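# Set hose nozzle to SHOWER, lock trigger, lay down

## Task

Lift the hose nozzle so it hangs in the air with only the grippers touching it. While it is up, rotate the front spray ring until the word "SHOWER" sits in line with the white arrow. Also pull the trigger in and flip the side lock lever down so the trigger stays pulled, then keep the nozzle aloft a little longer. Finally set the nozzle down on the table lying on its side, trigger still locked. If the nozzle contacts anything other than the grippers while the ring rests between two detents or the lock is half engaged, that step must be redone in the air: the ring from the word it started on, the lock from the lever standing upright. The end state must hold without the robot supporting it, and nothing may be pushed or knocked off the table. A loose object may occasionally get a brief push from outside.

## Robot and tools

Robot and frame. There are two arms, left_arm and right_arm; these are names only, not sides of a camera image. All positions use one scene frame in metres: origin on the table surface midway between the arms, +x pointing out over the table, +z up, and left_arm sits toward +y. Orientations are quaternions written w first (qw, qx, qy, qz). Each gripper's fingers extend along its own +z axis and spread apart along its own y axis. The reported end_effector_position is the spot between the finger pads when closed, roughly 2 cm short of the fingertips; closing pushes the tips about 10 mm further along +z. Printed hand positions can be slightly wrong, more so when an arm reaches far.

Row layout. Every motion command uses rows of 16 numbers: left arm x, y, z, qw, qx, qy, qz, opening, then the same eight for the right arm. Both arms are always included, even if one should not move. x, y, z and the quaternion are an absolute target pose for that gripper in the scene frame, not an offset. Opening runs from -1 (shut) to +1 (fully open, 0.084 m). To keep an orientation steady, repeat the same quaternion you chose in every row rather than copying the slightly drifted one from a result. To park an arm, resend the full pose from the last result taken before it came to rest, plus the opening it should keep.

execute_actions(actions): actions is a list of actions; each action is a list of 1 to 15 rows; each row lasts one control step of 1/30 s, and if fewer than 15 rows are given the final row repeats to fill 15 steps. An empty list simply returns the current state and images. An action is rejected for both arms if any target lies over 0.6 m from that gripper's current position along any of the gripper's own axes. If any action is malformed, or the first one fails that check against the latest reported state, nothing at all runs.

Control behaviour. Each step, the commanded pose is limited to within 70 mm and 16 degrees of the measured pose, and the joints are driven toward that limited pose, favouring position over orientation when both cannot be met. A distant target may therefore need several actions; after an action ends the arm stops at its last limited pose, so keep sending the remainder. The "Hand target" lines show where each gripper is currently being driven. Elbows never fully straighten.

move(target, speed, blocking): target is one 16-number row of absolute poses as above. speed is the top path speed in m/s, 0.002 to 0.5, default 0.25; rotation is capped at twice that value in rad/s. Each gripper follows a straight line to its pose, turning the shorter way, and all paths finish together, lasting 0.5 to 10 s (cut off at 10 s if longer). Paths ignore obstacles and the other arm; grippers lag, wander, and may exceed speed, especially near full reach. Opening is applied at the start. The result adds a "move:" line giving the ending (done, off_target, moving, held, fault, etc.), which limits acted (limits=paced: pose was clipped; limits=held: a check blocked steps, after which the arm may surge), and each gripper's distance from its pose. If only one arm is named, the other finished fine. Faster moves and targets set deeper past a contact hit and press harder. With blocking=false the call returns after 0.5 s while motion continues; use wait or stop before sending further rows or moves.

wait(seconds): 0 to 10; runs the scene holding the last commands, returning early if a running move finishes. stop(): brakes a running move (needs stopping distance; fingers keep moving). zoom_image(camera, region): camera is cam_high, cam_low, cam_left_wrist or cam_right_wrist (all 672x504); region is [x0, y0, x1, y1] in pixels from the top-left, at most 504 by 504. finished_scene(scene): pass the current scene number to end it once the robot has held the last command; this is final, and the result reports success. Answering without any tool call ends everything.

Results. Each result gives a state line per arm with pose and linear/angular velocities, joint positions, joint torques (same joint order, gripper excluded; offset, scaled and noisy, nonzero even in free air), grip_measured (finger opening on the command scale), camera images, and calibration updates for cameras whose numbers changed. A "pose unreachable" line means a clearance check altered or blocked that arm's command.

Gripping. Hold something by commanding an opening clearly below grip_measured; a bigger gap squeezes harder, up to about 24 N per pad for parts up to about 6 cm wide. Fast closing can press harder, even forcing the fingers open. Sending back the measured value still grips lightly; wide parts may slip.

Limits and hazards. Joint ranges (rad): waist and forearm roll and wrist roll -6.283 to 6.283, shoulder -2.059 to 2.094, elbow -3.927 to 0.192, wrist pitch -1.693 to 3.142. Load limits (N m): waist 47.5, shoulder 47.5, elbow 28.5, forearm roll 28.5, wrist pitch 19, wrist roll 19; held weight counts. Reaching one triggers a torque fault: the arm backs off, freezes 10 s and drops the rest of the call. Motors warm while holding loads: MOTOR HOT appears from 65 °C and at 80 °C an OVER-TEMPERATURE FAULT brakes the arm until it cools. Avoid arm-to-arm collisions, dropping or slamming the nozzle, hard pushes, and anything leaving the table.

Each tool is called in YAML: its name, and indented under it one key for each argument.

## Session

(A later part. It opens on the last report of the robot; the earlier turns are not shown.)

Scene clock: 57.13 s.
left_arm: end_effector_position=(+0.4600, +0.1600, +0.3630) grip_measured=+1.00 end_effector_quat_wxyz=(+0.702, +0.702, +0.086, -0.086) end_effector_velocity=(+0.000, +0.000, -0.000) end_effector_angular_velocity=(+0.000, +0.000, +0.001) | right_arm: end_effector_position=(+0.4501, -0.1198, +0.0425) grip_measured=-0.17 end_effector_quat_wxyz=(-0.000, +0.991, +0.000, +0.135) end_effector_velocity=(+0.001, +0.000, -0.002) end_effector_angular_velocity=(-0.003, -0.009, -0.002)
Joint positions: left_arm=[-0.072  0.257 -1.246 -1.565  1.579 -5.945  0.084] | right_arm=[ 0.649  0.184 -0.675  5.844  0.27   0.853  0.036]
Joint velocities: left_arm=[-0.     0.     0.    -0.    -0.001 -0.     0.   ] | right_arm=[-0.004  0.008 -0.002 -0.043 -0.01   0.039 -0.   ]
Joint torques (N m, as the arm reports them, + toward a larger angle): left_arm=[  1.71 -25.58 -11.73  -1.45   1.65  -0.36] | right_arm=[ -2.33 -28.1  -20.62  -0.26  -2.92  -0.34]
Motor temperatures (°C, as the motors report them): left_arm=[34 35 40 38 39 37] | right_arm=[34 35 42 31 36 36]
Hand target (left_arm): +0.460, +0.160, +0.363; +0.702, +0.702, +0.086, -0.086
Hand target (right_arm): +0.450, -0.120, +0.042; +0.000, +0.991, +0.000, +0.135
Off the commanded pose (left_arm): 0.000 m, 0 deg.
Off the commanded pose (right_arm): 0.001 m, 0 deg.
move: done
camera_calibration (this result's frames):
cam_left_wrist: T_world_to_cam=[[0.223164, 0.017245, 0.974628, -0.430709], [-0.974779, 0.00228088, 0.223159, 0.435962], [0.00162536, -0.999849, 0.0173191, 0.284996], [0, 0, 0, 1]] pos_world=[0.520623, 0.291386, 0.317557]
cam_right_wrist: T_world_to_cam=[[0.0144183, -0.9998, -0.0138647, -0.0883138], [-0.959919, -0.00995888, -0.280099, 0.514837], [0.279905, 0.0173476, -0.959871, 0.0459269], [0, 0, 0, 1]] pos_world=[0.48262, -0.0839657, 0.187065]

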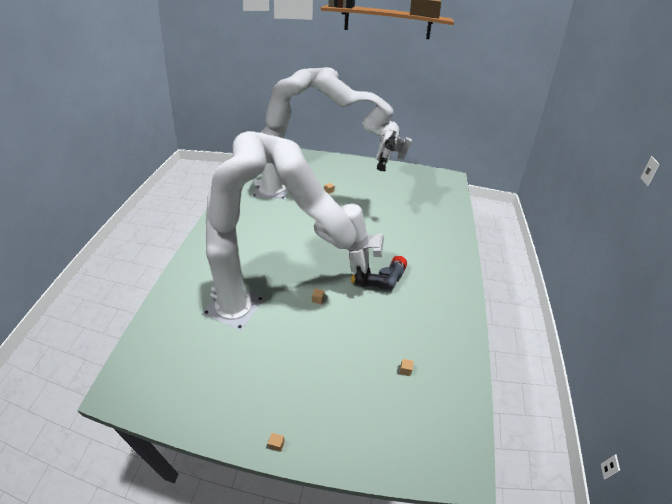

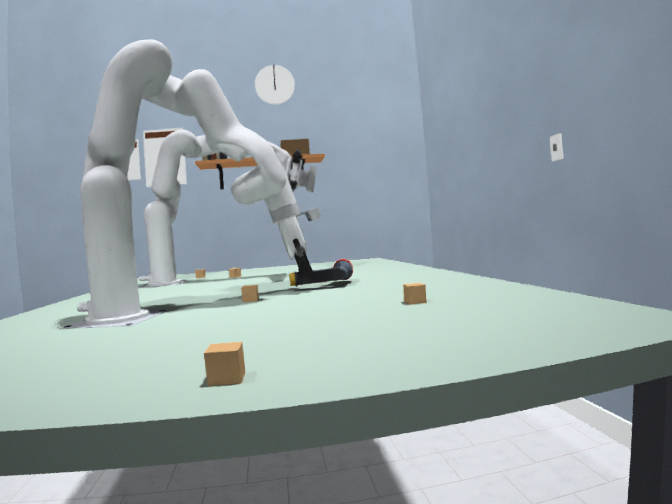

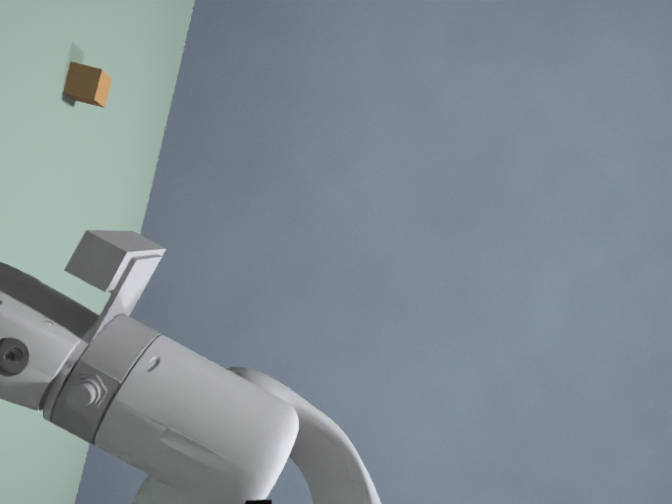

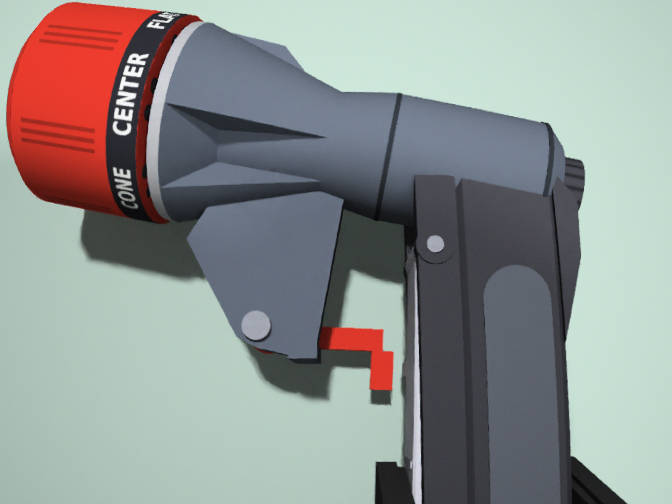

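move:
  target: [0.46,0.16,0.363,0.7018,0.7018,0.086,-0.086,1, 0.45,-0.12,0.035,0,0.991,0,0.135,-1]
  speed: 0.02

execute_actions:
  actions:
    - [[0.46,0.16,0.363,0.7018,0.7018,0.086,-0.086,1, 0.45,-0.12,0.035,0,0.991,0,0.135,-0.1]]
    - [[0.46,0.16,0.363,0.7018,0.7018,0.086,-0.086,1, 0.45,-0.12,0.035,0,0.991,0,0.135,0.4]]

move:
  target: [0.46,0.16,0.363,0.7018,0.7018,0.086,-0.086,1, 0.425,-0.12,0.13,0,0.991,0,0.135,0.4]
  speed: 0.1

Scene clock: 59.23 s.
left_arm: end_effector_position=(+0.4600, +0.1600, +0.3630) grip_measured=+1.00 end_effector_quat_wxyz=(+0.702, +0.702, +0.086, -0.086) end_effector_velocity=(-0.000, -0.000, -0.000) end_effector_angular_velocity=(-0.000, +0.000, -0.000) | right_arm: end_effector_position=(+0.4502, -0.1199, +0.0355) grip_measured=-0.17 end_effector_quat_wxyz=(-0.000, +0.991, +0.000, +0.135) end_effector_velocity=(-0.000, -0.000, -0.003) end_effector_angular_velocity=(+0.000, -0.001, -0.001)
Joint positions: left_arm=[-0.072  0.257 -1.246 -1.565  1.579 -5.945  0.084] | right_arm=[ 0.643  0.205 -0.677  5.812  0.252  0.881  0.036]
Joint velocities: left_arm=[-0.001  0.     0.    -0.    -0.     0.     0.   ] | right_arm=[-0.002  0.007 -0.    -0.015 -0.007  0.014  0.   ]
Joint torques (N m, as the arm reports them, + toward a larger angle): left_arm=[  1.71 -25.46 -11.77  -1.52   1.62  -0.44] | right_arm=[ -2.49 -27.86 -19.89  -0.15  -3.01  -0.25]
Motor temperatures (°C, as the motors report them): left_arm=[34 35 41 38 39 37] | right_arm=[34 35 42 31 36 36]
Hand target (left_arm): +0.460, +0.160, +0.363; +0.702, +0.702, +0.086, -0.086
Hand target (right_arm): +0.450, -0.120, +0.035; -0.000, +0.991, +0.000, +0.135
Off the commanded pose (left_arm): 0.000 m, 0 deg.
Off the commanded pose (right_arm): 0.001 m, 0 deg.
move: done
camera_calibration (this result's frames):
cam_left_wrist: T_world_to_cam=[[0.223164, 0.0172449, 0.974628, -0.430709], [-0.97478, 0.00228113, 0.223158, 0.435962], [0.0016251, -0.999849, 0.0173191, 0.284996], [0, 0, 0, 1]] pos_world=[0.520623, 0.291385, 0.317557]
cam_right_wrist: T_world_to_cam=[[0.0141741, -0.999807, -0.0135848, -0.0883529], [-0.959635, -0.00978541, -0.281078, 0.512851], [0.280891, 0.0170205, -0.959589, 0.0387036], [0, 0, 0, 1]] pos_world=[0.48253, -0.0839762, 0.18009]

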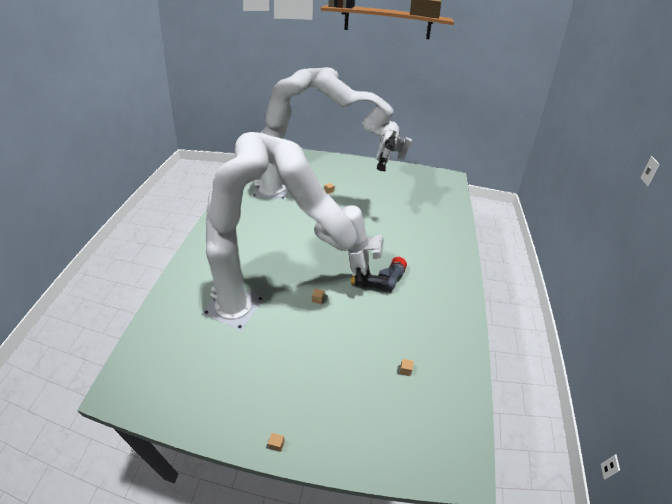

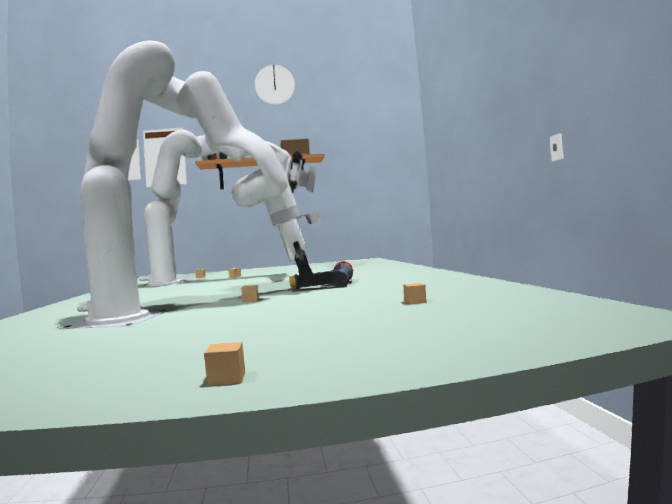

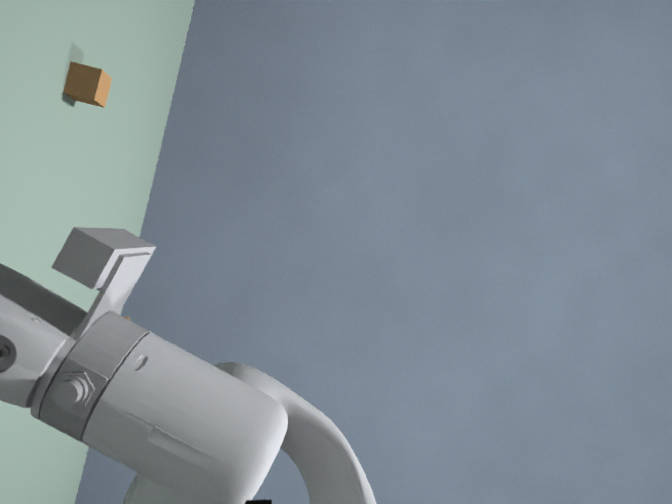

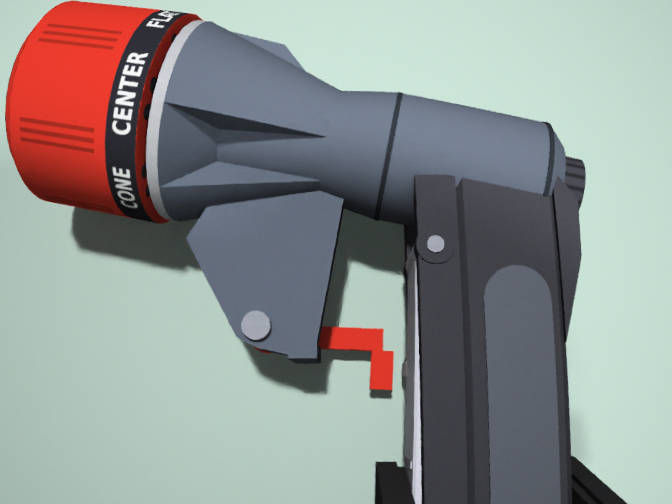

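Scene clock: 60.23 s.
left_arm: end_effector_position=(+0.4600, +0.1600, +0.3630) grip_measured=+1.00 end_effector_quat_wxyz=(+0.702, +0.702, +0.086, -0.086) end_effector_velocity=(-0.000, -0.001, +0.000) end_effector_angular_velocity=(-0.000, +0.000, -0.002) | right_arm: end_effector_position=(+0.4500, -0.1200, +0.0350) grip_measured=+0.39 end_effector_quat_wxyz=(-0.000, +0.991, +0.000, +0.135) end_effector_velocity=(-0.000, -0.000, -0.001) end_effector_angular_velocity=(-0.001, +0.001, +0.000)
Joint positions: left_arm=[-0.072  0.257 -1.246 -1.565  1.579 -5.945  0.084] | right_arm=[ 0.643  0.206 -0.677  5.81   0.251  0.883  0.061]
Joint velocities: left_arm=[-0.001  0.    -0.     0.     0.    -0.     0.   ] | right_arm=[-0.     0.002 -0.     0.     0.    -0.     0.001]
Joint torques (N m, as the arm reports them, + toward a larger angle): left_arm=[  1.53 -25.63 -11.8   -1.44   1.7   -0.32] | right_arm=[ -2.28 -27.32 -18.81  -0.16  -2.61  -0.25]
Motor temperatures (°C, as the motors report them): left_arm=[34 35 41 38 39 37] | right_arm=[34 35 42 31 36 36]
Hand target (left_arm): +0.460, +0.160, +0.363; +0.702, +0.702, +0.086, -0.086
Hand target (right_arm): +0.450, -0.120, +0.035; -0.000, +0.991, +0.000, +0.135
Off the commanded pose (left_arm): 0.000 m, 0 deg.
Off the commanded pose (right_arm): 0.000 m, 0 deg.
camera_calibration (this result's frames):
cam_left_wrist: T_world_to_cam=[[0.223164, 0.0172449, 0.974628, -0.430709], [-0.97478, 0.00228095, 0.223158, 0.435962], [0.00162527, -0.999849, 0.017319, 0.284996], [0, 0, 0, 1]] pos_world=[0.520623, 0.291386, 0.317557]
cam_right_wrist: T_world_to_cam=[[0.014103, -0.999813, -0.0132355, -0.0884321], [-0.959701, -0.00981932, -0.280851, 0.512608], [0.280669, 0.016663, -0.95966, 0.0383965], [0, 0, 0, 1]] pos_world=[0.482421, -0.0840219, 0.179644]

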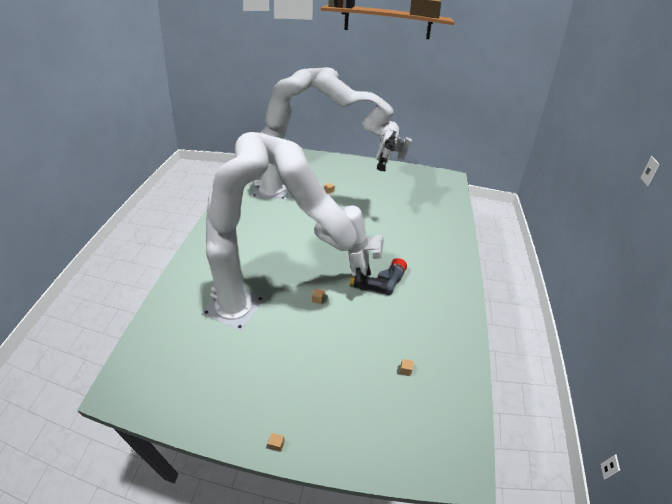

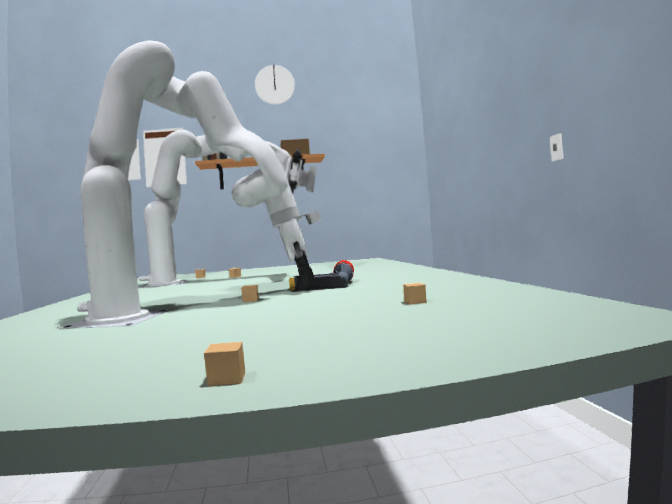

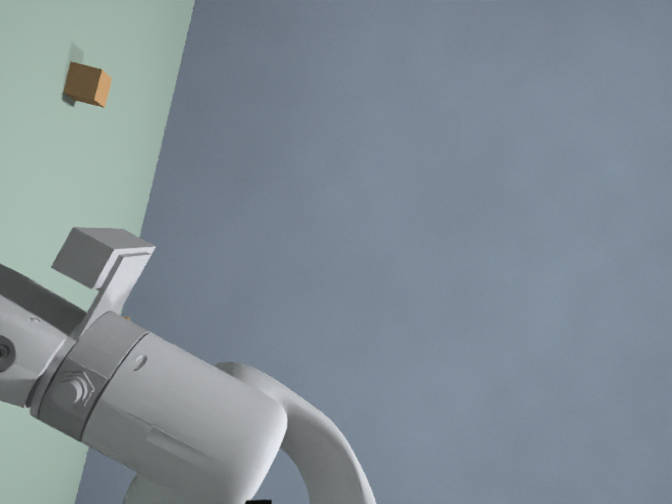

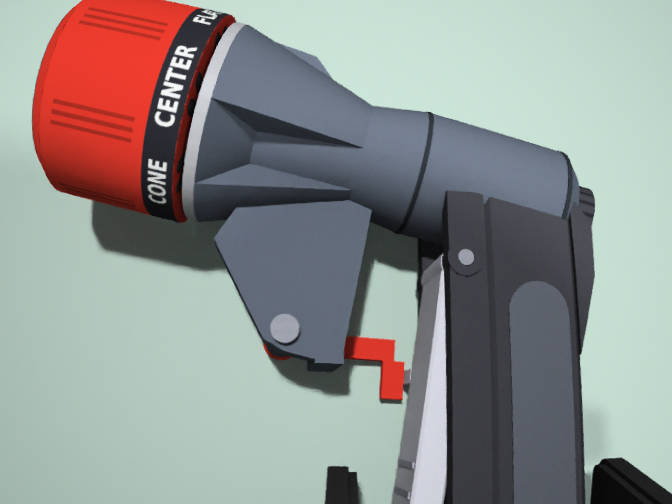

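Scene clock: 61.73 s.
left_arm: end_effector_position=(+0.4600, +0.1600, +0.3630) grip_measured=+1.00 end_effector_quat_wxyz=(+0.702, +0.702, +0.086, -0.086) end_effector_velocity=(+0.000, +0.000, +0.000) end_effector_angular_velocity=(-0.000, +0.000, +0.001) | right_arm: end_effector_position=(+0.4248, -0.1202, +0.1294) grip_measured=+0.39 end_effector_quat_wxyz=(+0.000, +0.991, -0.000, +0.135) end_effector_velocity=(-0.001, -0.000, +0.003) end_effector_angular_velocity=(+0.001, -0.000, -0.000)
Joint positions: left_arm=[-0.072  0.257 -1.246 -1.565  1.579 -5.945  0.084] | right_arm=[ 0.714 -0.117 -0.627  6.02   0.522  0.721  0.061]
Joint velocities: left_arm=[ 0.001 -0.     0.    -0.     0.     0.     0.   ] | right_arm=[ 0.001 -0.008  0.     0.003  0.007 -0.002 -0.   ]
Joint torques (N m, as the arm reports them, + toward a larger angle): left_arm=[  2.   -25.63 -11.75  -1.45   1.68  -0.38] | right_arm=[ -2.54 -21.54 -22.34  -0.45  -2.65  -0.23]
Motor temperatures (°C, as the motors report them): left_arm=[34 35 41 38 39 37] | right_arm=[34 35 42 31 36 36]
Hand target (left_arm): +0.460, +0.160, +0.363; +0.702, +0.702, +0.086, -0.086
Hand target (right_arm): +0.425, -0.120, +0.130; -0.000, +0.991, -0.000, +0.135
Off the commanded pose (left_arm): 0.000 m, 0 deg.
Off the commanded pose (right_arm): 0.001 m, 0 deg.
move: done
camera_calibration (this result's frames):
cam_left_wrist: T_world_to_cam=[[0.223164, 0.0172448, 0.974628, -0.430709], [-0.97478, 0.00228103, 0.223158, 0.435962], [0.00162516, -0.999849, 0.0173189, 0.284996], [0, 0, 0, 1]] pos_world=[0.520623, 0.291386, 0.317557]
cam_right_wrist: T_world_to_cam=[[0.0140221, -0.999818, -0.0129541, -0.087081], [-0.959844, -0.00982901, -0.280363, 0.514936], [0.280184, 0.0163652, -0.959807, 0.136246], [0, 0, 0, 1]] pos_world=[0.457305, -0.0842335, 0.274011]

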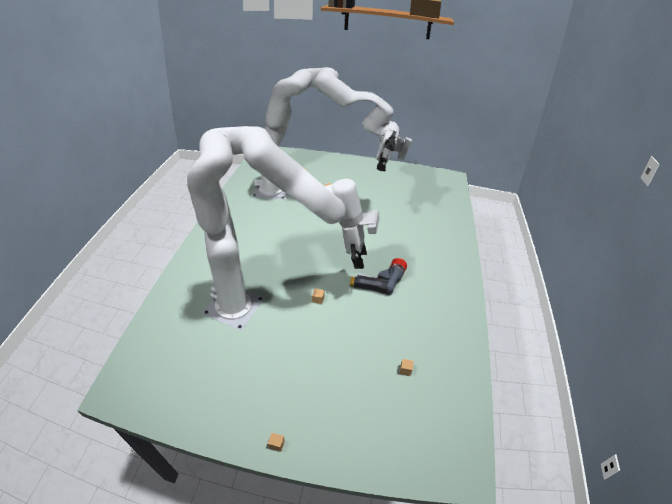

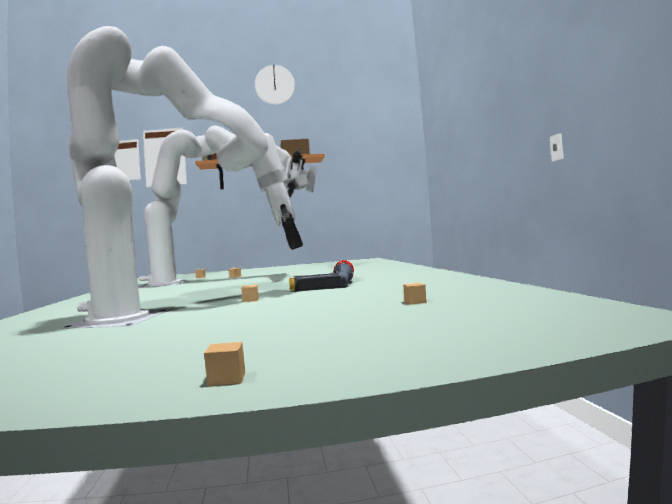

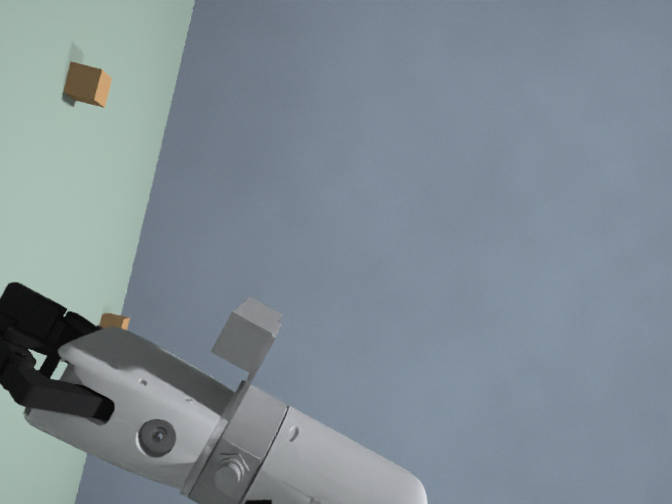

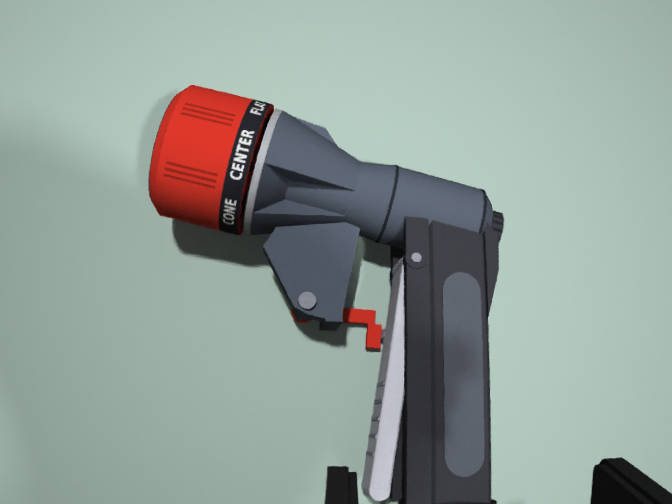

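finished_scene:
  scene: 2

The scene is finished: the task was done.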